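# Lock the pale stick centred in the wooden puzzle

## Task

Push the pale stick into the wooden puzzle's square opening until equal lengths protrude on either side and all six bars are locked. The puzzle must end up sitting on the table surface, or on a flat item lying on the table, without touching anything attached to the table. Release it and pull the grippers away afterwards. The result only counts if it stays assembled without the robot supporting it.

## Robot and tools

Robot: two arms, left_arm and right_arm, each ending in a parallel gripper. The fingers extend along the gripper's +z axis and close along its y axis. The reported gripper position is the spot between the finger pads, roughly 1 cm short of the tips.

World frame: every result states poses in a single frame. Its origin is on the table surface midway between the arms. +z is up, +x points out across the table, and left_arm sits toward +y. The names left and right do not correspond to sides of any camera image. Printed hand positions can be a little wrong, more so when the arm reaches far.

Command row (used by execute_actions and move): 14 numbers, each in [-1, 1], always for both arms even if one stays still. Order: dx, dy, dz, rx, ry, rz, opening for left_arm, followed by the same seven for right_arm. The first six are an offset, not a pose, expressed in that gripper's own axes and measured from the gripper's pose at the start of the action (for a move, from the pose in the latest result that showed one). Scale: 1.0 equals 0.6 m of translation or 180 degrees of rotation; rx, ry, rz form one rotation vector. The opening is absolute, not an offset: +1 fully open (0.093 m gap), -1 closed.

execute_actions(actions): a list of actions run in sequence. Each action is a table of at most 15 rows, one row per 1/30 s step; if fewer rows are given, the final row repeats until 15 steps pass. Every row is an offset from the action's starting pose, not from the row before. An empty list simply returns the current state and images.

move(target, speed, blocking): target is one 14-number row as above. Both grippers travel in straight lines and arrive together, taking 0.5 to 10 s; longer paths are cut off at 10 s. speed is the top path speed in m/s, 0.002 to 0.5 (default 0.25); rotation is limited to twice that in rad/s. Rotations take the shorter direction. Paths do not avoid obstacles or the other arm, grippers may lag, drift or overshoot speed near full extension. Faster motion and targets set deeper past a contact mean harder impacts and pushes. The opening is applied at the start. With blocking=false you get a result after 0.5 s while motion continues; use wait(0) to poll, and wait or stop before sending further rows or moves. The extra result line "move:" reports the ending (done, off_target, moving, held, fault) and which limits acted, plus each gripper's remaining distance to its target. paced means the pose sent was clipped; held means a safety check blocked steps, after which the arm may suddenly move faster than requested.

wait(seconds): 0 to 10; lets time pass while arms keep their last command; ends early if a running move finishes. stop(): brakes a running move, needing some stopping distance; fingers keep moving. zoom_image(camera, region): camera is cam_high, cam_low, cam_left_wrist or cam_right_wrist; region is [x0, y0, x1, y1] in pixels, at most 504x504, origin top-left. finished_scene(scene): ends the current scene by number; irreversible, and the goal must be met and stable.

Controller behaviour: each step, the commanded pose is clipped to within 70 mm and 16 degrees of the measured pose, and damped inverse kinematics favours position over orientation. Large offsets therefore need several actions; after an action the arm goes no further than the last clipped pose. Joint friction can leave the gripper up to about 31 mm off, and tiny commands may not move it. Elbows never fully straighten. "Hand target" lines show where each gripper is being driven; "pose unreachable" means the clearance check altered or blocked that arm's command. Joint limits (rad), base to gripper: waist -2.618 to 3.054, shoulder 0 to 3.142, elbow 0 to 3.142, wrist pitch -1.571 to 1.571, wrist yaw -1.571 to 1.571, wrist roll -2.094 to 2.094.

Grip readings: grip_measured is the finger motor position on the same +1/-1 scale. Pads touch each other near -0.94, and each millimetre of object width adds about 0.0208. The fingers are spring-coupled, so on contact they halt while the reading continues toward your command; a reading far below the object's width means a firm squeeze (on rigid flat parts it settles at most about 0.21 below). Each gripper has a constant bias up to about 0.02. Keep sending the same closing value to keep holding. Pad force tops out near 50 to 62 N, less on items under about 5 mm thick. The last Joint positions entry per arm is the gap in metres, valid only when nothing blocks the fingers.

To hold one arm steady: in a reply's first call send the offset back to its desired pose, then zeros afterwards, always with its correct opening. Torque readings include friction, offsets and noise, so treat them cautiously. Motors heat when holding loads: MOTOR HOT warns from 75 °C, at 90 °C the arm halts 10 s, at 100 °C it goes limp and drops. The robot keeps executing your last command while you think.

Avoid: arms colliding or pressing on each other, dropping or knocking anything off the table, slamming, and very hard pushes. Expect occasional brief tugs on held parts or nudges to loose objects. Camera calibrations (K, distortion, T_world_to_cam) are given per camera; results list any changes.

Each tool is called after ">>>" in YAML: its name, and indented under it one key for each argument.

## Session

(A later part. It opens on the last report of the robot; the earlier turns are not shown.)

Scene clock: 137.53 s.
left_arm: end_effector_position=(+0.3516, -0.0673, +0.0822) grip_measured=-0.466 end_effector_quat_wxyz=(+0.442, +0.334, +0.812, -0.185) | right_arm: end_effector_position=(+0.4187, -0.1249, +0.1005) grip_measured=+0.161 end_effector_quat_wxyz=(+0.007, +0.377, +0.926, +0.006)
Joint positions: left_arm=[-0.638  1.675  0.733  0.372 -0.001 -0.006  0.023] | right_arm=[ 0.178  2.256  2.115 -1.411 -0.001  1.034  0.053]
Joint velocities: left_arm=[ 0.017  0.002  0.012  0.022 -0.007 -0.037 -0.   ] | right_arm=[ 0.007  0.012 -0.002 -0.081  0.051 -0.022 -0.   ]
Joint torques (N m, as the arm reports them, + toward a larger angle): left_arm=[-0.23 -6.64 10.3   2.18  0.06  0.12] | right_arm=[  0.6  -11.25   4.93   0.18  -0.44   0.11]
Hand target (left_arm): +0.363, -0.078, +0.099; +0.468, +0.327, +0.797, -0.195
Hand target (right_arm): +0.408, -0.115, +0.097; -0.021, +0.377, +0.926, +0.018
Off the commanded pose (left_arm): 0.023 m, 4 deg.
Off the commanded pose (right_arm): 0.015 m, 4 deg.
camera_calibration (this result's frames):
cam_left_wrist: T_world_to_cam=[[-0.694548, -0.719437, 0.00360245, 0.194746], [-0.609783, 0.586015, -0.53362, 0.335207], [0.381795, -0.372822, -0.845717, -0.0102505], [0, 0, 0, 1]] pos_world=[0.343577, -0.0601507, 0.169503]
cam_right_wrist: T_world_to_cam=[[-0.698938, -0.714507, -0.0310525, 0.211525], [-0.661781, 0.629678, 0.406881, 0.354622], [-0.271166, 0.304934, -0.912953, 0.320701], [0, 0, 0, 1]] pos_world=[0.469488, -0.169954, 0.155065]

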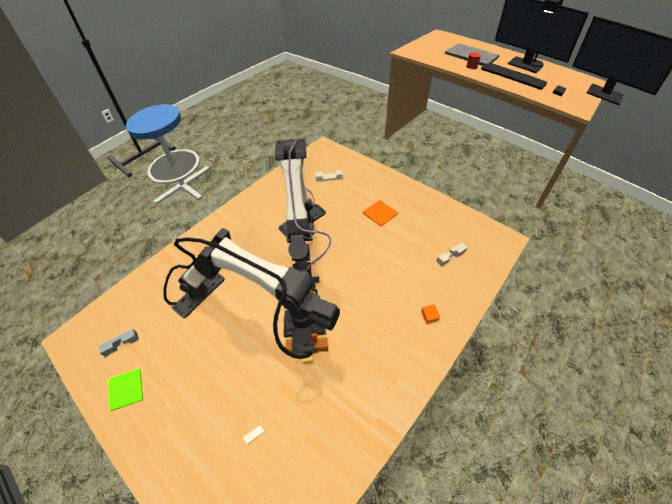

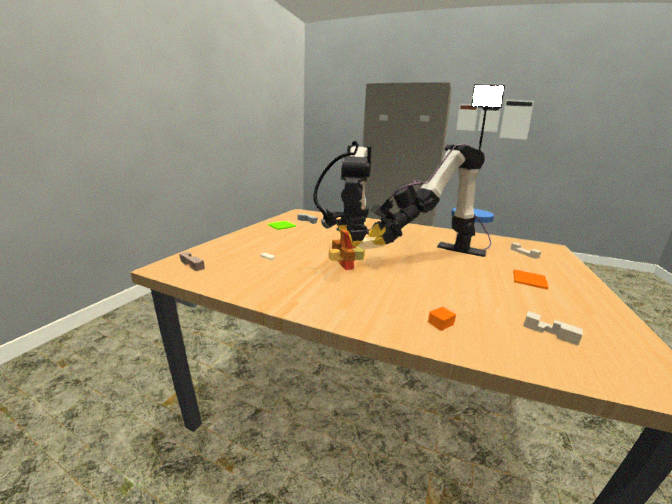

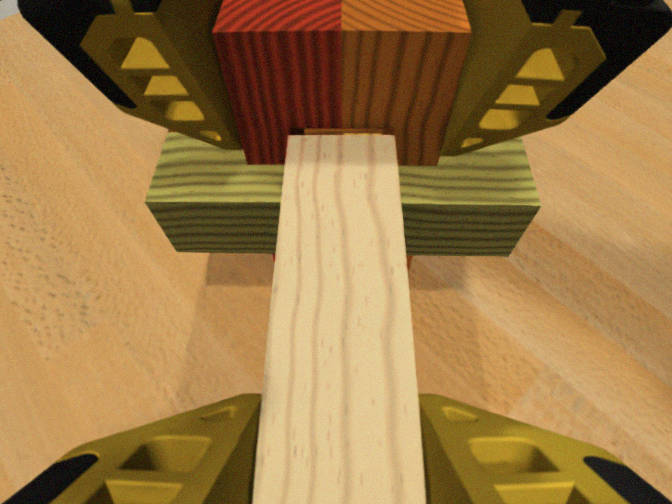

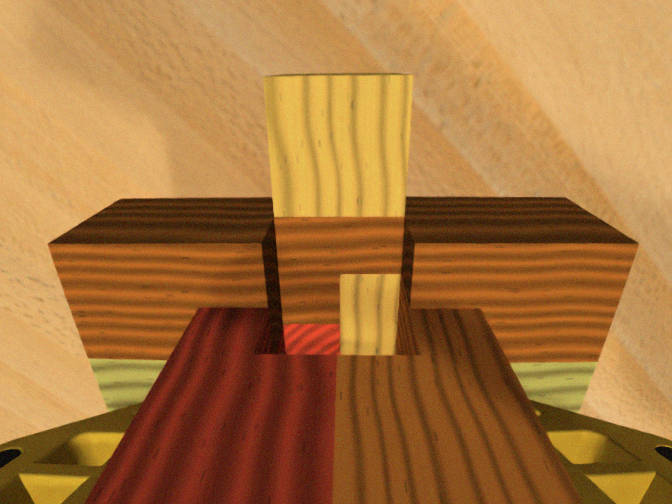

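>>> execute_actions:
  actions:
    - [[-0.03,0,0.009,0,-0.014,0,-0.5,0.03,0,0.03,0,0.024,0,0.12],[-0.03,0,0.009,0,-0.014,0,-0.5,0.03,0,0.03,0,0.024,0,0.12],[-0.03,0,0.009,0,-0.014,0,-0.5,0.03,0,0.03,0,0.024,0,0.12],[-0.0315,0,0.0115,0,-0.014,0,-0.5,0.03,0,0.03,0,0.024,0,0.12],[-0.033,0,0.014,0,-0.014,0,-0.5,0.03,0,0.03,0,0.024,0,0.12],[-0.0345,0,0.0165,0,-0.014,0,-0.5,0.03,0,0.03,0,0.024,0,0.12],[-0.036,0,0.019,0,-0.014,0,-0.5,0.03,0,0.03,0,0.024,0,0.12],[-0.0375,0,0.0215,0,-0.014,0,-0.5,0.03,0,0.03,0,0.024,0,0.12],[-0.039,0,0.024,0,-0.014,0,-0.5,0.03,0,0.03,0,0.024,0,0.12],[-0.0405,0,0.0265,0,-0.014,0,-0.5,0.03,0,0.03,0,0.024,0,0.12]]

>>> wait:
  seconds: 0.5

Scene clock: 143.10 s.
left_arm: end_effector_position=(+0.3572, -0.0730, +0.0823) grip_measured=-0.466 end_effector_quat_wxyz=(+0.440, +0.338, +0.812, -0.182) | right_arm: end_effector_position=(+0.4197, -0.1266, +0.0994) grip_measured=+0.161 end_effector_quat_wxyz=(+0.011, +0.378, +0.926, +0.010)
Joint positions: left_arm=[-0.638  1.701  0.771  0.353 -0.     0.002  0.023] | right_arm=[ 0.173  2.245  2.092 -1.388 -0.004  1.032  0.053]
Joint velocities: left_arm=[-0.002  0.007  0.017  0.051  0.066  0.037 -0.   ] | right_arm=[ 0.002 -0.007  0.017  0.022  0.007  0.022 -0.001]
Joint torques (N m, as the arm reports them, + toward a larger angle): left_arm=[-0.27 -5.75 10.86  2.1   0.06  0.  ] | right_arm=[  1.14 -10.36   2.65   0.41  -0.54   0.14]
Hand target (left_arm): +0.369, -0.085, +0.094; +0.460, +0.329, +0.802, -0.192
Hand target (right_arm): +0.406, -0.113, +0.083; -0.028, +0.377, +0.926, +0.019
Off the commanded pose (left_arm): 0.022 m, 3 deg.
Off the commanded pose (right_arm): 0.026 m, 5 deg.
camera_calibration (this result's frames):
cam_left_wrist: T_world_to_cam=[[-0.697901, -0.716188, -0.0030264, 0.196515], [-0.607154, 0.593883, -0.527889, 0.341191], [0.379865, -0.366577, -0.849308, -0.0129345], [0, 0, 0, 1]] pos_world=[0.349217, -0.0666271, 0.16972]
cam_right_wrist: T_world_to_cam=[[-0.700719, -0.712226, -0.0415684, 0.213105], [-0.663816, 0.629524, 0.403791, 0.357975], [-0.261422, 0.310537, -0.913907, 0.317246], [0, 0, 0, 1]] pos_world=[0.469892, -0.172092, 0.154245]

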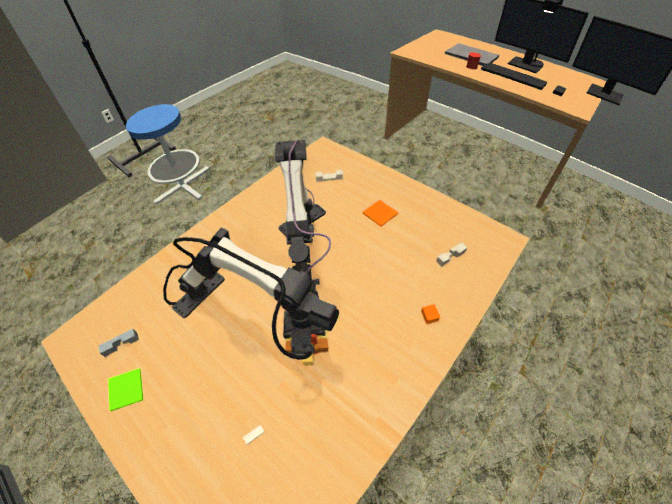

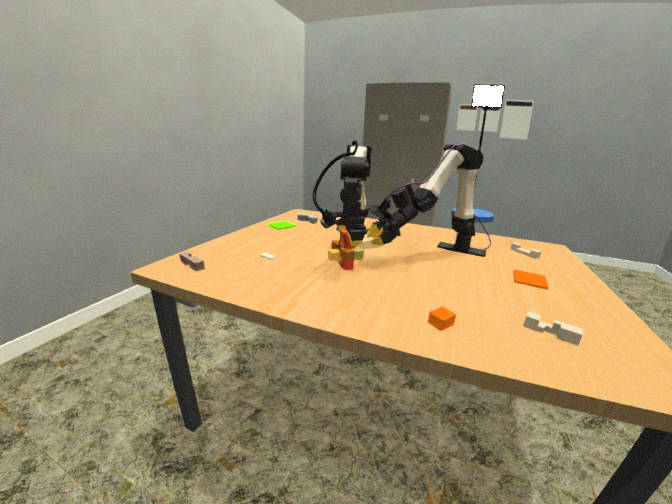

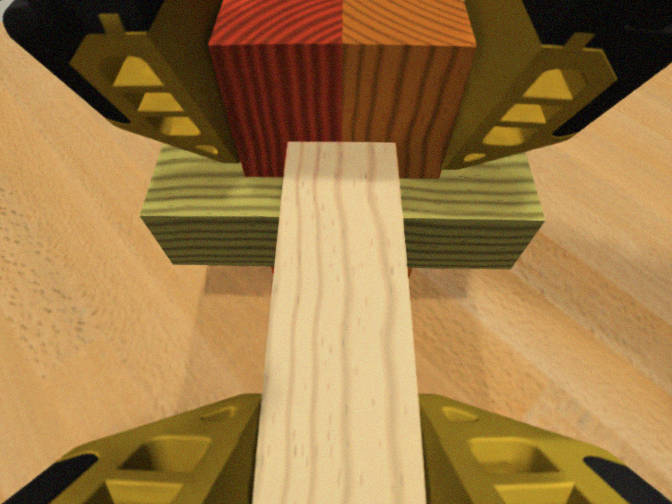

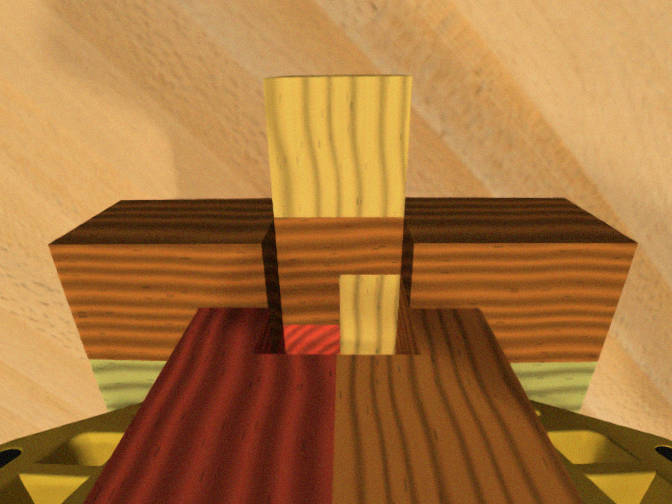

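Scene clock: 143.60 s.
left_arm: end_effector_position=(+0.3573, -0.0731, +0.0825) grip_measured=-0.466 end_effector_quat_wxyz=(+0.440, +0.338, +0.812, -0.182) | right_arm: end_effector_position=(+0.4197, -0.1266, +0.0994) grip_measured=+0.161 end_effector_quat_wxyz=(+0.011, +0.378, +0.926, +0.010)
Joint positions: left_arm=[-0.638  1.701  0.772  0.352 -0.001  0.002  0.023] | right_arm=[ 0.173  2.245  2.092 -1.388 -0.004  1.031  0.053]
Joint velocities: left_arm=[-0.002 -0.007 -0.012 -0.081 -0.022 -0.081  0.001] | right_arm=[-0.002  0.012  0.002 -0.051 -0.051 -0.037 -0.   ]
Joint torques (N m, as the arm reports them, + toward a larger angle): left_arm=[-0.37 -5.67 10.93  2.11  0.1   0.03] | right_arm=[  1.13 -10.3    2.51   0.42  -0.59   0.15]
Hand target (left_arm): +0.369, -0.085, +0.095; +0.460, +0.329, +0.802, -0.192
Hand target (right_arm): +0.406, -0.113, +0.083; -0.028, +0.377, +0.926, +0.019
Off the commanded pose (left_arm): 0.022 m, 3 deg.
Off the commanded pose (right_arm): 0.026 m, 5 deg.
wait: 0.50 s; at rest by 0.17 s
camera_calibration (this result's frames):
cam_left_wrist: T_world_to_cam=[[-0.69782, -0.716264, -0.00355423, 0.196587], [-0.607023, 0.594012, -0.527894, 0.341337], [0.380223, -0.366218, -0.849303, -0.0129758], [0, 0, 0, 1]] pos_world=[0.349315, -0.0667018, 0.169868]
cam_right_wrist: T_world_to_cam=[[-0.700447, -0.712493, -0.0415639, 0.212957], [-0.664058, 0.629276, 0.403781, 0.358046], [-0.261536, 0.310428, -0.913911, 0.317281], [0, 0, 0, 1]] pos_world=[0.469909, -0.172073, 0.154246]

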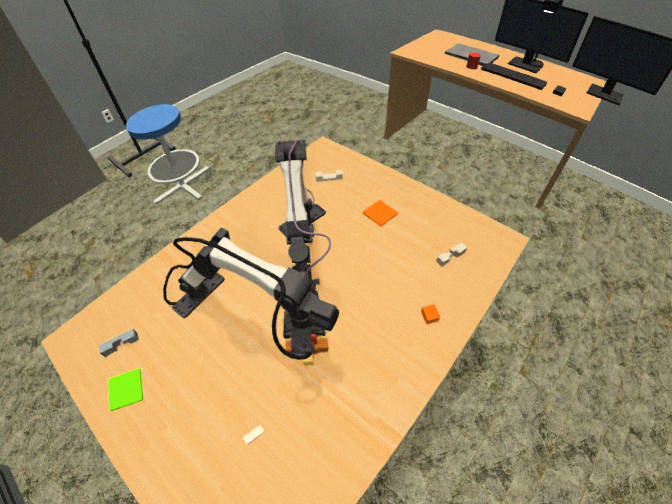

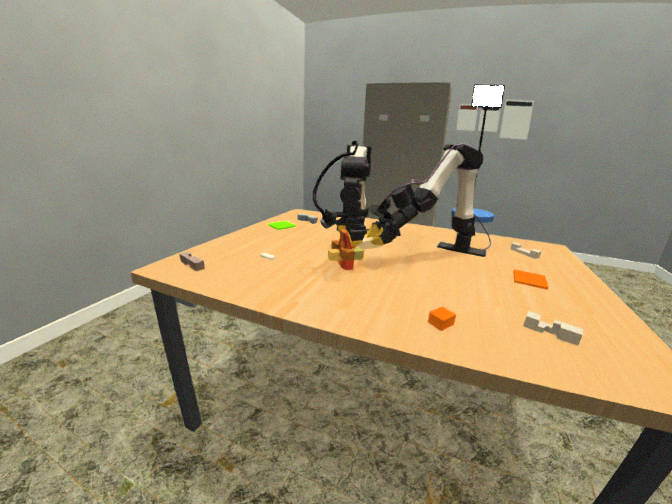

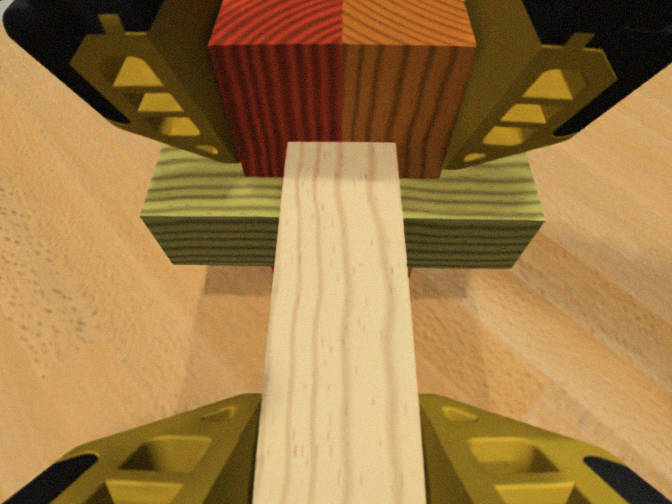

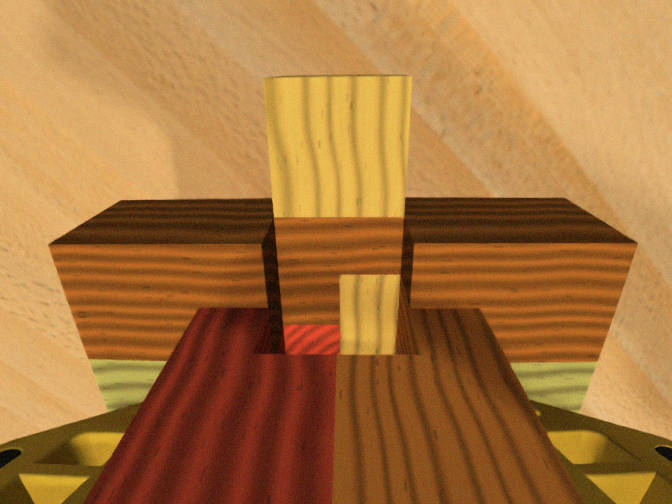

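>>> execute_actions:
  actions:
    - [[-0.032,0,0.013,0,-0.014,0,-0.5,0.032,0,0.028,0,0.027,0,0.12],[-0.033,0,0.015,0,-0.014,0,-0.5,0.032,0,0.028,0,0.027,0,0.12],[-0.0345,0,0.0175,0,-0.014,0,-0.5,0.032,0,0.028,0,0.027,0,0.12],[-0.036,0,0.02,0,-0.014,0,-0.5,0.032,0,0.028,0,0.027,0,0.12],[-0.0375,0,0.0225,0,-0.014,0,-0.5,0.032,0,0.028,0,0.027,0,0.12],[-0.039,0,0.025,0,-0.014,0,-0.5,0.032,0,0.028,0,0.027,0,0.12],[-0.0405,0,0.0275,0,-0.014,0,-0.5,0.032,0,0.028,0,0.027,0,0.12],[-0.042,0,0.03,0,-0.014,0,-0.5,0.032,0,0.028,0,0.027,0,0.12],[-0.0435,0,0.0325,0,-0.014,0,-0.5,0.032,0,0.028,0,0.027,0,0.12],[-0.045,0,0.035,0,-0.014,0,-0.5,0.032,0,0.028,0,0.027,0,0.12]]

>>> wait:
  seconds: 0.5

Scene clock: 147.40 s.
left_arm: end_effector_position=(+0.3662, -0.0812, +0.0828) grip_measured=-0.466 end_effector_quat_wxyz=(+0.438, +0.344, +0.811, -0.175) | right_arm: end_effector_position=(+0.4268, -0.1329, +0.0996) grip_measured=+0.161 end_effector_quat_wxyz=(+0.021, +0.383, +0.923, +0.015)
Joint positions: left_arm=[-0.638  1.74   0.831  0.322 -0.004  0.019  0.023] | right_arm=[ 0.157  2.245  2.092 -1.366  0.001  1.027  0.053]
Joint velocities: left_arm=[ 0.002  0.017  0.027  0.066  0.007  0.007 -0.   ] | right_arm=[-0.002 -0.002 -0.012 -0.022  0.037 -0.022 -0.   ]
Joint torques (N m, as the arm reports them, + toward a larger angle): left_arm=[-0.32 -5.7  11.27  2.19  0.12 -0.12] | right_arm=[  2.12 -10.72   2.29   0.33  -0.72   0.16]
Hand target (left_arm): +0.379, -0.095, +0.094; +0.458, +0.334, +0.802, -0.189
Hand target (right_arm): +0.407, -0.114, +0.084; -0.029, +0.378, +0.925, +0.025
Off the commanded pose (left_arm): 0.023 m, 3 deg.
Off the commanded pose (right_arm): 0.033 m, 6 deg.
camera_calibration (this result's frames):
cam_left_wrist: T_world_to_cam=[[-0.7024, -0.711528, -0.0190343, 0.20028], [-0.601117, 0.607302, -0.519464, 0.349916], [0.381173, -0.35343, -0.85428, -0.0179021], [0, 0, 0, 1]] pos_world=[0.357841, -0.0763271, 0.170288]
cam_right_wrist: T_world_to_cam=[[-0.707323, -0.704544, -0.0575527, 0.219002], [-0.665786, 0.636623, 0.389153, 0.369747], [-0.237536, 0.313574, -0.919374, 0.311981], [0, 0, 0, 1]] pos_world=[0.475184, -0.178922, 0.155543]

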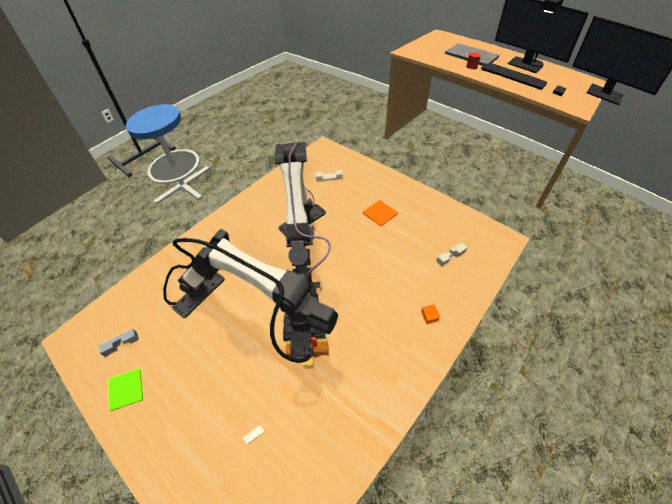

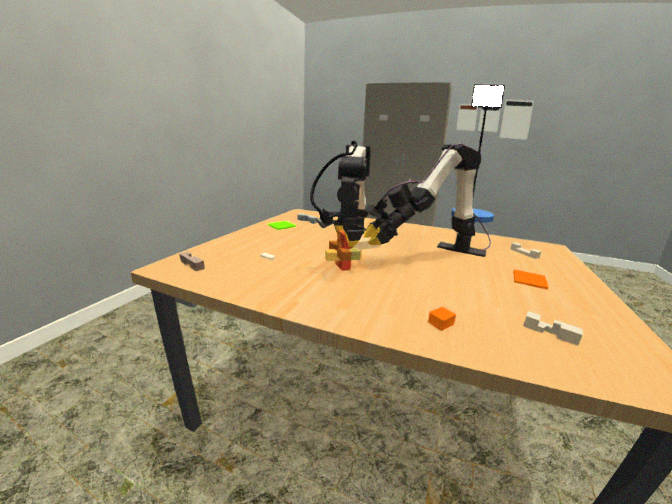

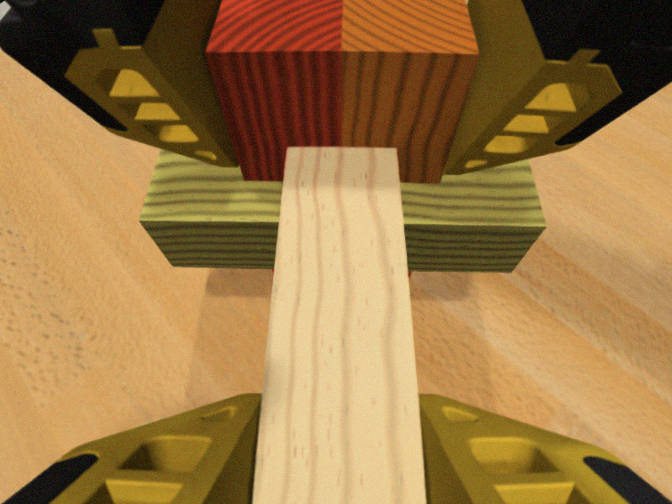

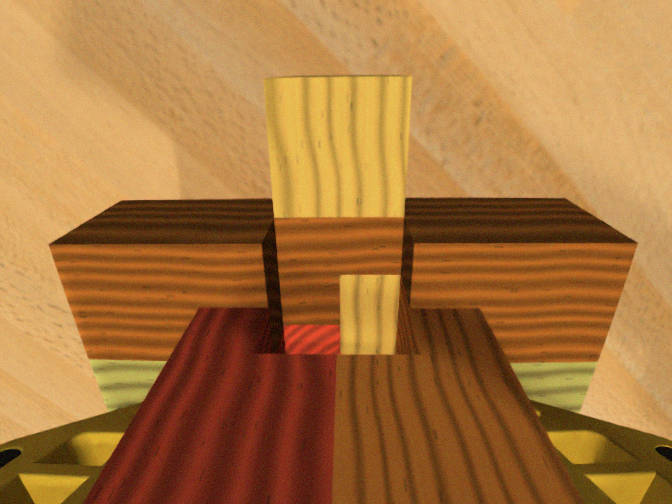

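Scene clock: 147.90 s.
left_arm: end_effector_position=(+0.3662, -0.0812, +0.0829) grip_measured=-0.466 end_effector_quat_wxyz=(+0.438, +0.345, +0.812, -0.175) | right_arm: end_effector_position=(+0.4268, -0.1329, +0.0996) grip_measured=+0.161 end_effector_quat_wxyz=(+0.021, +0.383, +0.923, +0.015)
Joint positions: left_arm=[-0.638  1.74   0.831  0.321 -0.004  0.019  0.023] | right_arm=[ 0.157  2.245  2.092 -1.366  0.001  1.027  0.053]
Joint velocities: left_arm=[-0.007  0.002 -0.007  0.066  0.051 -0.066  0.   ] | right_arm=[ 0.017  0.007 -0.022  0.022 -0.037  0.007  0.001]
Joint torques (N m, as the arm reports them, + toward a larger angle): left_arm=[-0.26 -5.61 11.29  2.14  0.12 -0.09] | right_arm=[  2.13 -10.82   2.18   0.37  -0.74   0.17]
Hand target (left_arm): +0.379, -0.095, +0.094; +0.458, +0.334, +0.802, -0.189
Hand target (right_arm): +0.407, -0.114, +0.084; -0.029, +0.378, +0.925, +0.025
Off the commanded pose (left_arm): 0.023 m, 3 deg.
Off the commanded pose (right_arm): 0.033 m, 6 deg.
wait: 0.50 s; at rest by 0.17 s
camera_calibration (this result's frames):
cam_left_wrist: T_world_to_cam=[[-0.702405, -0.711523, -0.0190371, 0.200283], [-0.601257, 0.607442, -0.519138, 0.350049], [0.380943, -0.353199, -0.854478, -0.0177548], [0, 0, 0, 1]] pos_world=[0.357913, -0.0763989, 0.170365]
cam_right_wrist: T_world_to_cam=[[-0.707323, -0.704544, -0.0575527, 0.219002], [-0.665786, 0.636623, 0.389153, 0.369747], [-0.237536, 0.313574, -0.919374, 0.311981], [0, 0, 0, 1]] pos_world=[0.475184, -0.178922, 0.155543]

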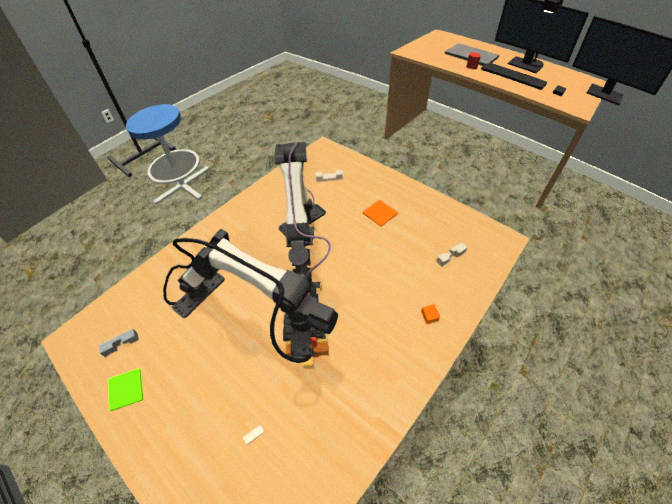

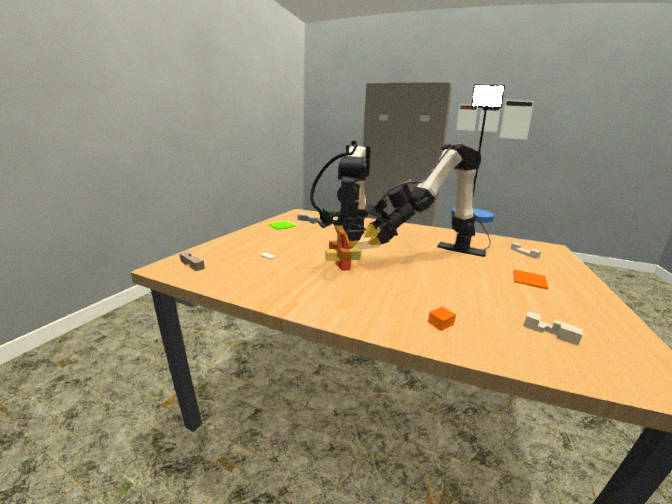

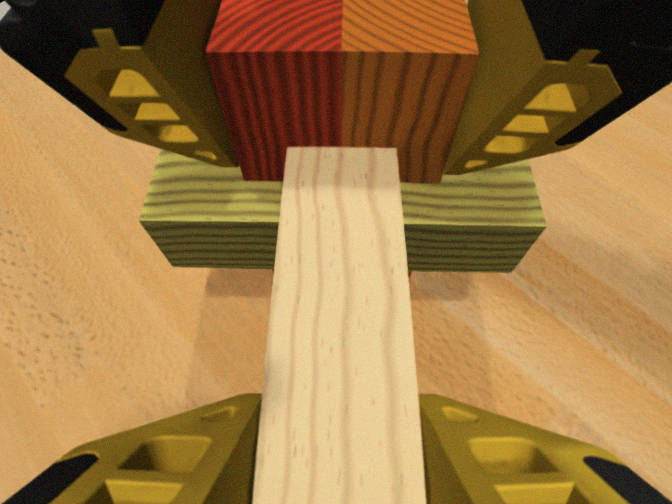

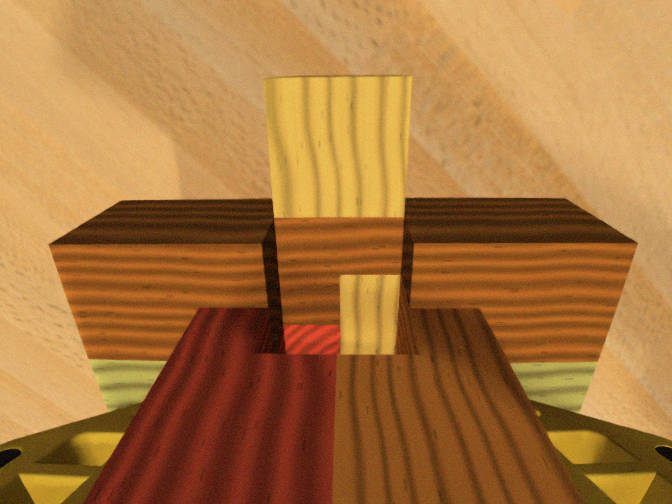

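>>> execute_actions:
  actions:
    - [[0,0,0,0,0,0,-0.5,0,0,0.02,0,0,0,0.12]]
    - [[0,0,0,0,0,0,-0.2,0,0,0.02,0,0,0,0.12]]
    - [[0,0,0,0,0,0,0.1,0,0,0.02,0,0,0,0.12]]

Scene clock: 150.80 s.
left_arm: end_effector_position=(+0.3652, -0.0801, +0.0807) grip_measured=+0.098 end_effector_quat_wxyz=(+0.434, +0.347, +0.813, -0.172) | right_arm: end_effector_position=(+0.4272, -0.1335, +0.0996) grip_measured=+0.161 end_effector_quat_wxyz=(+0.022, +0.383, +0.924, +0.015)
Joint positions: left_arm=[-0.638  1.74   0.831  0.31  -0.004  0.022  0.05 ] | right_arm=[ 0.156  2.245  2.092 -1.365  0.002  1.025  0.053]
Joint velocities: left_arm=[ 0.002  0.012 -0.002 -0.095 -0.037  0.037  0.   ] | right_arm=[ 0.007 -0.007 -0.017 -0.007 -0.022  0.007  0.001]
Joint torques (N m, as the arm reports them, + toward a larger angle): left_arm=[-0.21 -8.81  7.59  1.81  0.09  0.11] | right_arm=[ -0.41 -11.31   2.88   0.83   0.05   0.06]
Hand target (left_arm): +0.366, -0.081, +0.082; +0.436, +0.347, +0.812, -0.173
Hand target (right_arm): +0.428, -0.134, +0.088; +0.021, +0.383, +0.924, +0.014
Off the commanded pose (left_arm): 0.001 m, 0 deg.
Off the commanded pose (right_arm): 0.012 m, 0 deg.
camera_calibration (this result's frames):
cam_left_wrist: T_world_to_cam=[[-0.703582, -0.710252, -0.0226961, 0.201207], [-0.60306, 0.613682, -0.50962, 0.348003], [0.375886, -0.344872, -0.8601, -0.0159111], [0, 0, 0, 1]] pos_world=[0.357413, -0.0761426, 0.16823]
cam_right_wrist: T_world_to_cam=[[-0.706748, -0.705093, -0.057886, 0.218588], [-0.666778, 0.636519, 0.387622, 0.370989], [-0.236464, 0.312548, -0.919999, 0.311761], [0, 0, 0, 1]] pos_world=[0.475574, -0.179456, 0.155669]

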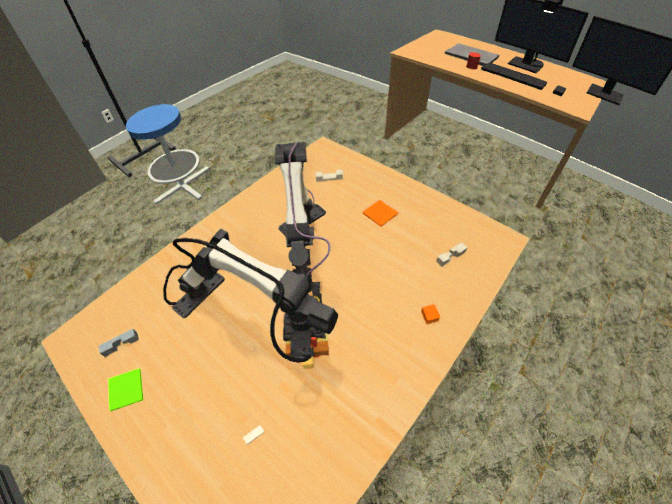

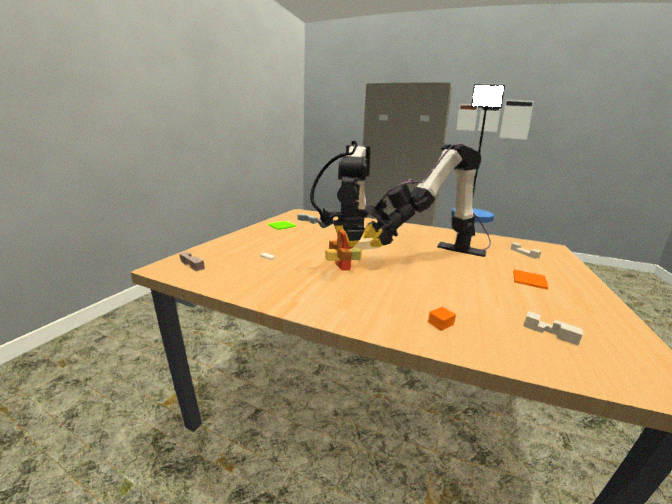

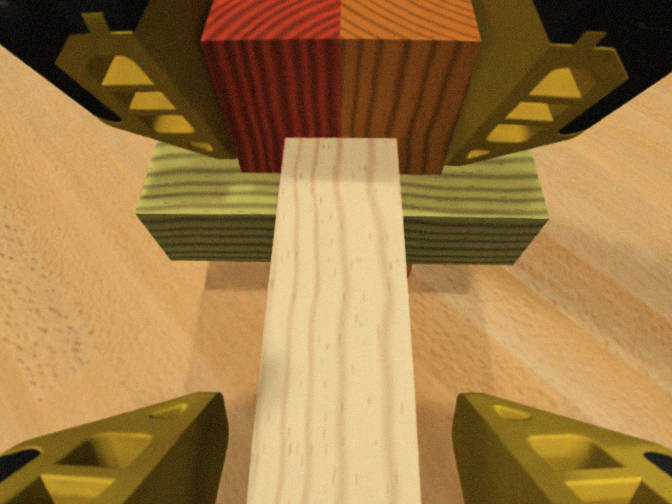

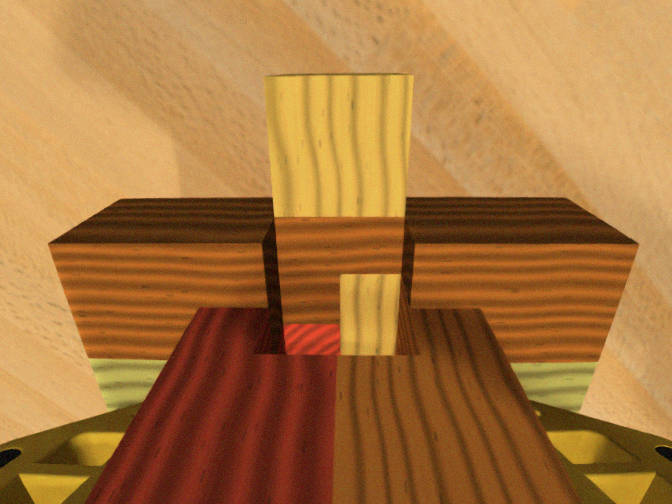

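>>> move:
  target: [0.065,0,-0.095,0,0,0,0.1,0.028,-0.022,0,0.018,0.022,0,0.12]
  speed: 0.05

Scene clock: 156.30 s.
left_arm: end_effector_position=(+0.3188, -0.0336, +0.0763) grip_measured=+0.098 end_effector_quat_wxyz=(+0.426, +0.349, +0.817, -0.169) | right_arm: end_effector_position=(+0.4259, -0.1333, +0.0996) grip_measured=+0.161 end_effector_quat_wxyz=(+0.019, +0.382, +0.924, +0.014)
Joint positions: left_arm=[-0.638  1.512  0.584  0.31  -0.004  0.022  0.05 ] | right_arm=[ 0.156  2.245  2.092 -1.37  -0.001  1.025  0.053]
Joint velocities: left_arm=[ 0.007  0.012 -0.012 -0.022 -0.081 -0.007  0.001] | right_arm=[-0.002 -0.002 -0.012 -0.007 -0.066 -0.066  0.001]
Joint torques (N m, as the arm reports them, + toward a larger angle): left_arm=[ 0.   -8.39  5.95  1.9   0.12  0.13] | right_arm=[  0.16 -11.15   6.27  -0.34  -0.21   0.1 ]
Hand target (left_arm): +0.317, -0.031, +0.081; +0.434, +0.347, +0.813, -0.172
Hand target (right_arm): +0.407, -0.131, +0.099; -0.020, +0.383, +0.924, +0.003
Off the commanded pose (left_arm): 0.006 m, 1 deg.
Off the commanded pose (right_arm): 0.020 m, 5 deg.
move: off_target (right_arm)
camera_calibration (this result's frames):
cam_left_wrist: T_world_to_cam=[[-0.703895, -0.709938, -0.022799, 0.201588], [-0.60995, 0.620583, -0.492785, 0.290418], [0.363996, -0.332963, -0.869852, 0.0187475], [0, 0, 0, 1]] pos_world=[0.312214, -0.0308712, 0.164018]
cam_right_wrist: T_world_to_cam=[[-0.706953, -0.705101, -0.055228, 0.217648], [-0.664714, 0.635721, 0.392446, 0.368551], [-0.241604, 0.314152, -0.918115, 0.313549], [0, 0, 0, 1]] pos_world=[0.474603, -0.179334, 0.155257]

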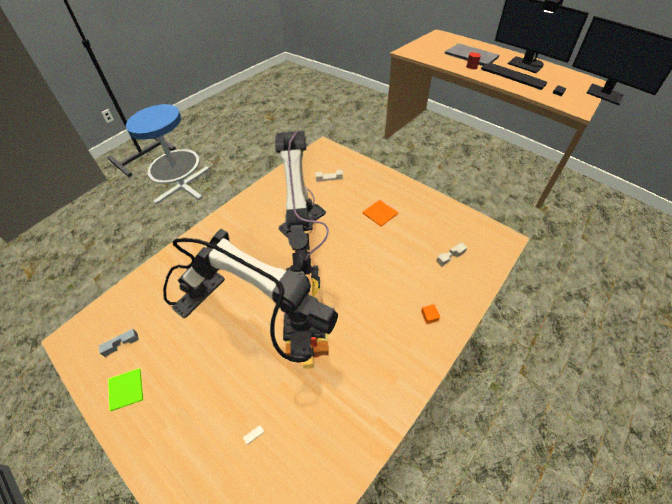

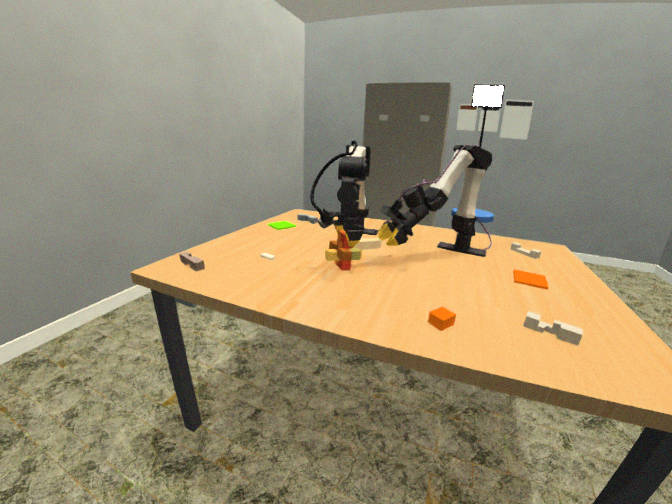

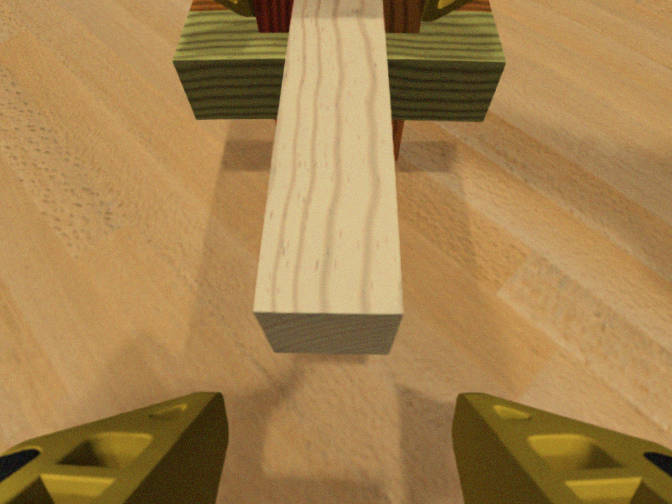

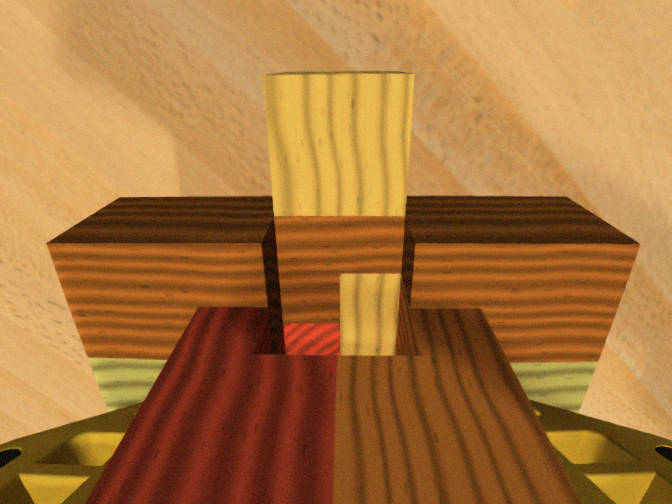

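>>> execute_actions:
  actions:
    - [[-0.045,0,0,0,-0.02,0,-1,0.028,-0.02,0.02,0.016,0.022,0,0.12]]
    - [[-0.04,0,0.005,0,-0.018,0,-1,0.028,-0.02,0.02,0.016,0.022,0,0.12],[-0.04,0,0.008,0,-0.018,0,-1,0.028,-0.02,0.02,0.016,0.022,0,0.12],[-0.041,0,0.011,0,-0.018,0,-1,0.028,-0.02,0.02,0.016,0.022,0,0.12],[-0.042,0,0.014,0,-0.017,0,-1,0.028,-0.02,0.02,0.016,0.022,0,0.12],[-0.043,0,0.017,0,-0.017,0,-1,0.028,-0.02,0.02,0.016,0.022,0,0.12],[-0.044,0,0.02,0,-0.016,0,-1,0.028,-0.02,0.02,0.016,0.022,0,0.12],[-0.045,0,0.023,0,-0.016,0,-1,0.028,-0.02,0.02,0.016,0.022,0,0.12],[-0.046,0,0.026,0,-0.016,0,-1,0.028,-0.02,0.02,0.016,0.022,0,0.12],[-0.047,0,0.029,0,-0.016,0,-1,0.028,-0.02,0.02,0.016,0.022,0,0.12],[-0.048,0,0.032,0,-0.016,0,-1,0.028,-0.02,0.02,0.016,0.022,0,0.12],[-0.049,0,0.035,0,-0.016,0,-1,0.028,-0.02,0.02,0.016,0.022,0,0.12],[-0.05,0,0.038,0,-0.016,0,-1,0.028,-0.02,0.02,0.016,0.022,0,0.12]]
    - [[-0.034,0,0.013,0,-0.015,0,-1,0.028,-0.02,0.02,0.016,0.022,0,0.12],[-0.0355,0,0.015,0,-0.015,0,-1,0.028,-0.02,0.02,0.016,0.022,0,0.12],[-0.037,0,0.017,0,-0.015,0,-1,0.028,-0.02,0.02,0.016,0.022,0,0.12],[-0.0385,0,0.0195,0,-0.015,0,-1,0.028,-0.02,0.02,0.016,0.022,0,0.12],[-0.04,0,0.022,0,-0.015,0,-1,0.028,-0.02,0.02,0.016,0.022,0,0.12],[-0.0415,0,0.024,0,-0.015,0,-1,0.028,-0.02,0.02,0.016,0.022,0,0.12],[-0.043,0,0.0265,0,-0.015,0,-1,0.028,-0.02,0.02,0.016,0.022,0,0.12],[-0.0445,0,0.029,0,-0.015,0,-1,0.028,-0.02,0.02,0.016,0.022,0,0.12],[-0.046,0,0.031,0,-0.015,0,-1,0.028,-0.02,0.02,0.016,0.022,0,0.12],[-0.0475,0,0.0335,0,-0.015,0,-1,0.028,-0.02,0.02,0.016,0.022,0,0.12],[-0.049,0,0.036,0,-0.015,0,-1,0.028,-0.02,0.02,0.016,0.022,0,0.12],[-0.0505,0,0.038,0,-0.015,0,-1,0.028,-0.02,0.02,0.016,0.022,0,0.12],[-0.052,0,0.04,0,-0.015,0,-1,0.028,-0.02,0.02,0.016,0.022,0,0.12]]

>>> wait:
  seconds: 0.4

Scene clock: 164.47 s.
left_arm: end_effector_position=(+0.3401, -0.0549, +0.0685) grip_measured=-0.996 end_effector_quat_wxyz=(+0.412, +0.352, +0.824, -0.163) | right_arm: end_effector_position=(+0.4347, -0.1439, +0.1001) grip_measured=+0.161 end_effector_quat_wxyz=(+0.043, +0.389, +0.920, +0.004)
Joint positions: left_arm=[-0.638  1.648  0.715  0.281 -0.005  0.022  0.   ] | right_arm=[ 0.145  2.245  2.092 -1.345  0.044  1.027  0.053]
Joint velocities: left_arm=[ 0.002  0.095  0.085 -0.007 -0.051 -0.007  0.   ] | right_arm=[-0.027  0.012  0.007 -0.037  0.051  0.022  0.001]
Joint torques (N m, as the arm reports them, + toward a larger angle): left_arm=[-0.36 -5.87 10.8   2.22  0.09  0.11] | right_arm=[  1.1  -10.76   3.5   -0.18  -0.7    0.11]
Hand target (left_arm): +0.355, -0.071, +0.087; +0.443, +0.345, +0.808, -0.176
Hand target (right_arm): +0.409, -0.131, +0.088; -0.019, +0.385, +0.923, +0.003
Off the commanded pose (left_arm): 0.030 m, 4 deg.
Off the commanded pose (right_arm): 0.033 m, 7 deg.
camera_calibration (this result's frames):
cam_left_wrist: T_world_to_cam=[[-0.704218, -0.709605, -0.0231877, 0.201476], [-0.621405, 0.631828, -0.463302, 0.315233], [0.343412, -0.311857, -0.885897, 0.0063431], [0, 0, 0, 1]] pos_world=[0.335593, -0.0542267, 0.156339]
cam_right_wrist: T_world_to_cam=[[-0.715736, -0.696269, -0.0541463, 0.221445], [-0.667797, 0.659652, 0.344828, 0.390477], [-0.204375, 0.282964, -0.937103, 0.300721], [0, 0, 0, 1]] pos_world=[0.480716, -0.188487, 0.15915]

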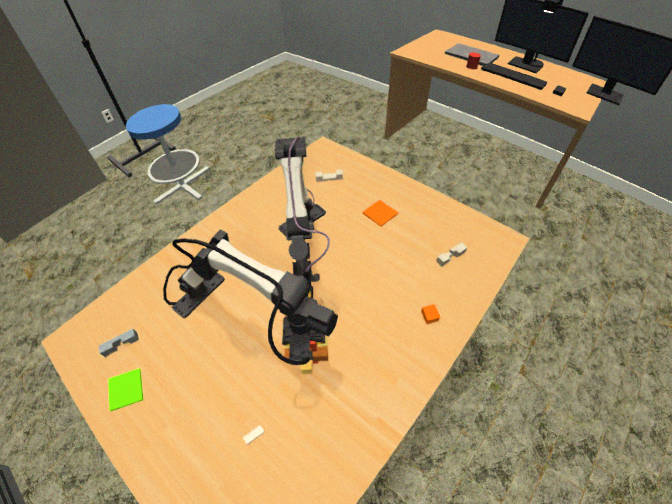

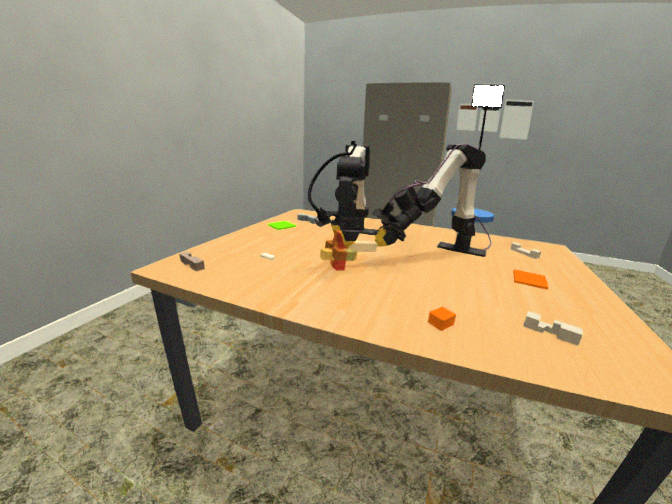

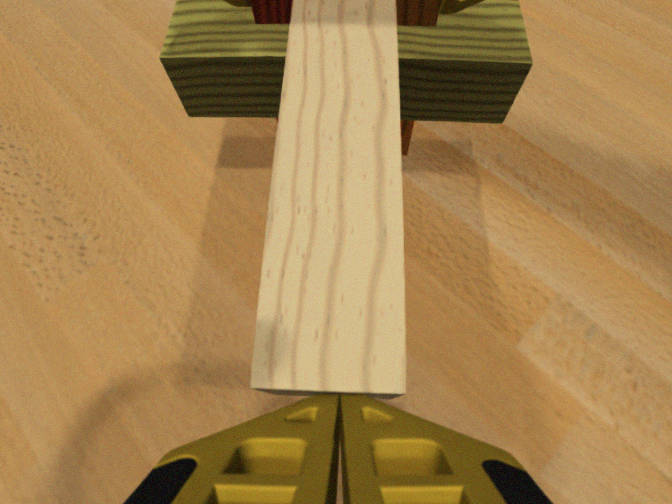

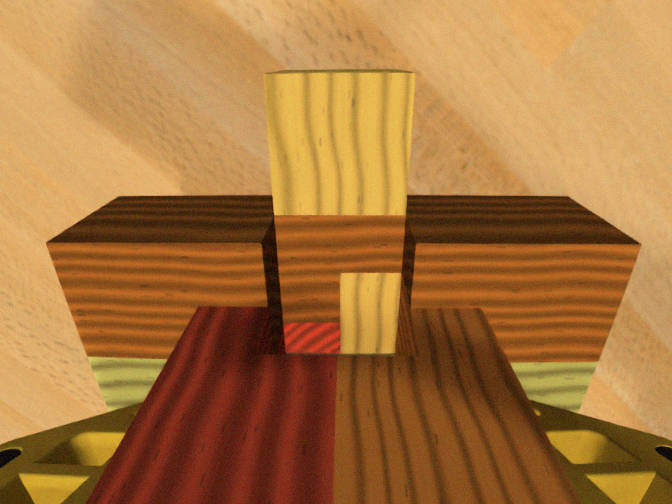

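Scene clock: 164.87 s.
left_arm: end_effector_position=(+0.3406, -0.0554, +0.0680) grip_measured=-0.996 end_effector_quat_wxyz=(+0.411, +0.352, +0.825, -0.163) | right_arm: end_effector_position=(+0.4353, -0.1445, +0.1001) grip_measured=+0.161 end_effector_quat_wxyz=(+0.044, +0.389, +0.920, +0.003)
Joint positions: left_arm=[-0.638  1.652  0.718  0.279 -0.005  0.022  0.   ] | right_arm=[ 0.145  2.245  2.092 -1.343  0.047  1.027  0.053]
Joint velocities: left_arm=[ 0.007 -0.007 -0.022 -0.022  0.022  0.066  0.   ] | right_arm=[-0.007  0.002  0.007  0.037 -0.007 -0.037 -0.   ]
Joint torques (N m, as the arm reports them, + toward a larger angle): left_arm=[-0.41 -5.51 10.97  2.24  0.09  0.1 ] | right_arm=[  1.17 -10.91   3.58  -0.13  -0.65   0.1 ]
Hand target (left_arm): +0.355, -0.071, +0.087; +0.443, +0.345, +0.808, -0.176
Hand target (right_arm): +0.409, -0.131, +0.088; -0.019, +0.385, +0.923, +0.003
Off the commanded pose (left_arm): 0.030 m, 5 deg.
Off the commanded pose (right_arm): 0.034 m, 7 deg.
wait: 0.40 s; at rest by 0.17 s
camera_calibration (this result's frames):
cam_left_wrist: T_world_to_cam=[[-0.70425, -0.709573, -0.0231965, 0.201475], [-0.622029, 0.632452, -0.461611, 0.315799], [0.342217, -0.31066, -0.886779, 0.00614544], [0, 0, 0, 1]] pos_world=[0.336222, -0.054857, 0.155899]
cam_right_wrist: T_world_to_cam=[[-0.716304, -0.695702, -0.0539112, 0.221711], [-0.667896, 0.661199, 0.341659, 0.391771], [-0.202047, 0.280739, -0.938277, 0.299822], [0, 0, 0, 1]] pos_world=[0.481053, -0.188965, 0.159416]

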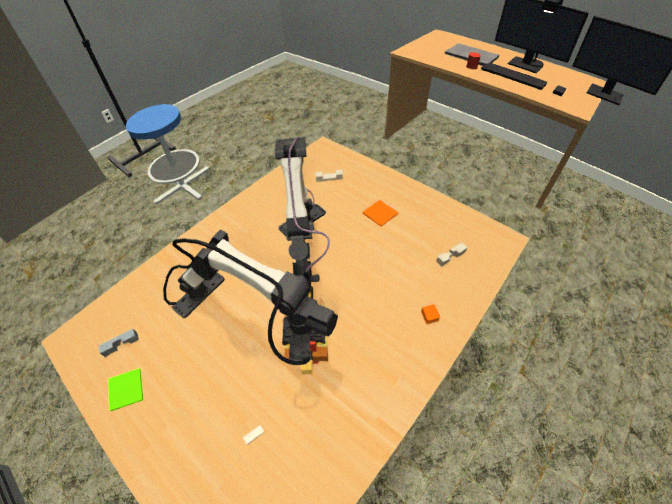

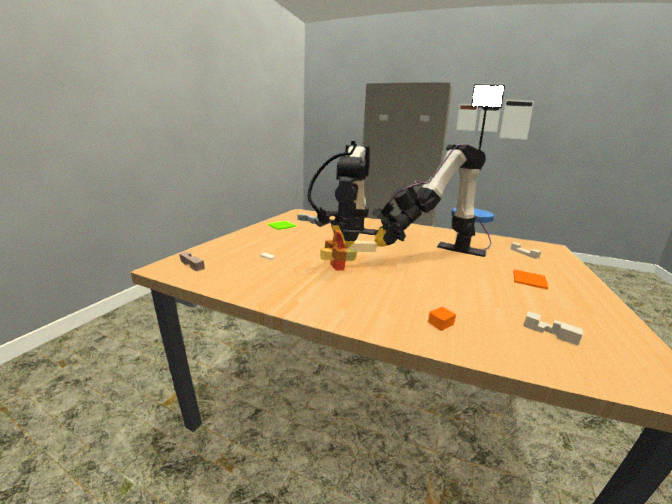

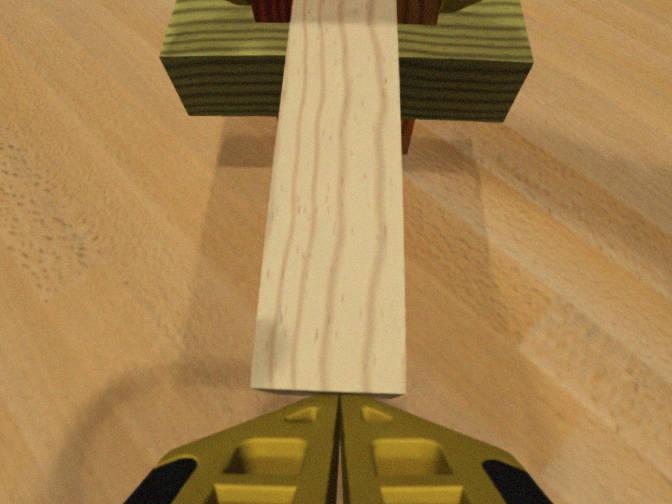

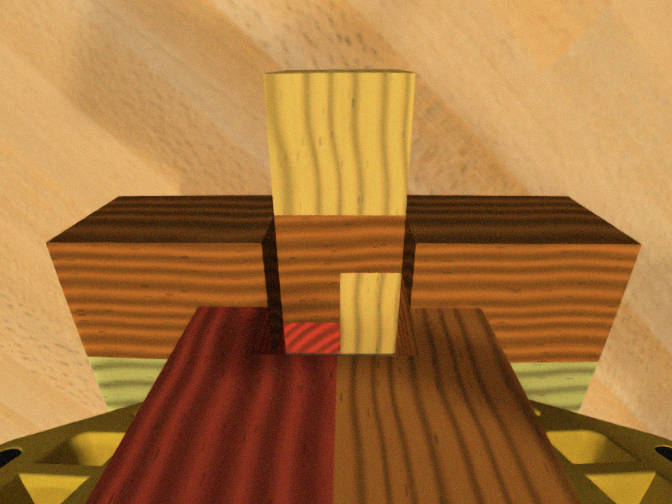

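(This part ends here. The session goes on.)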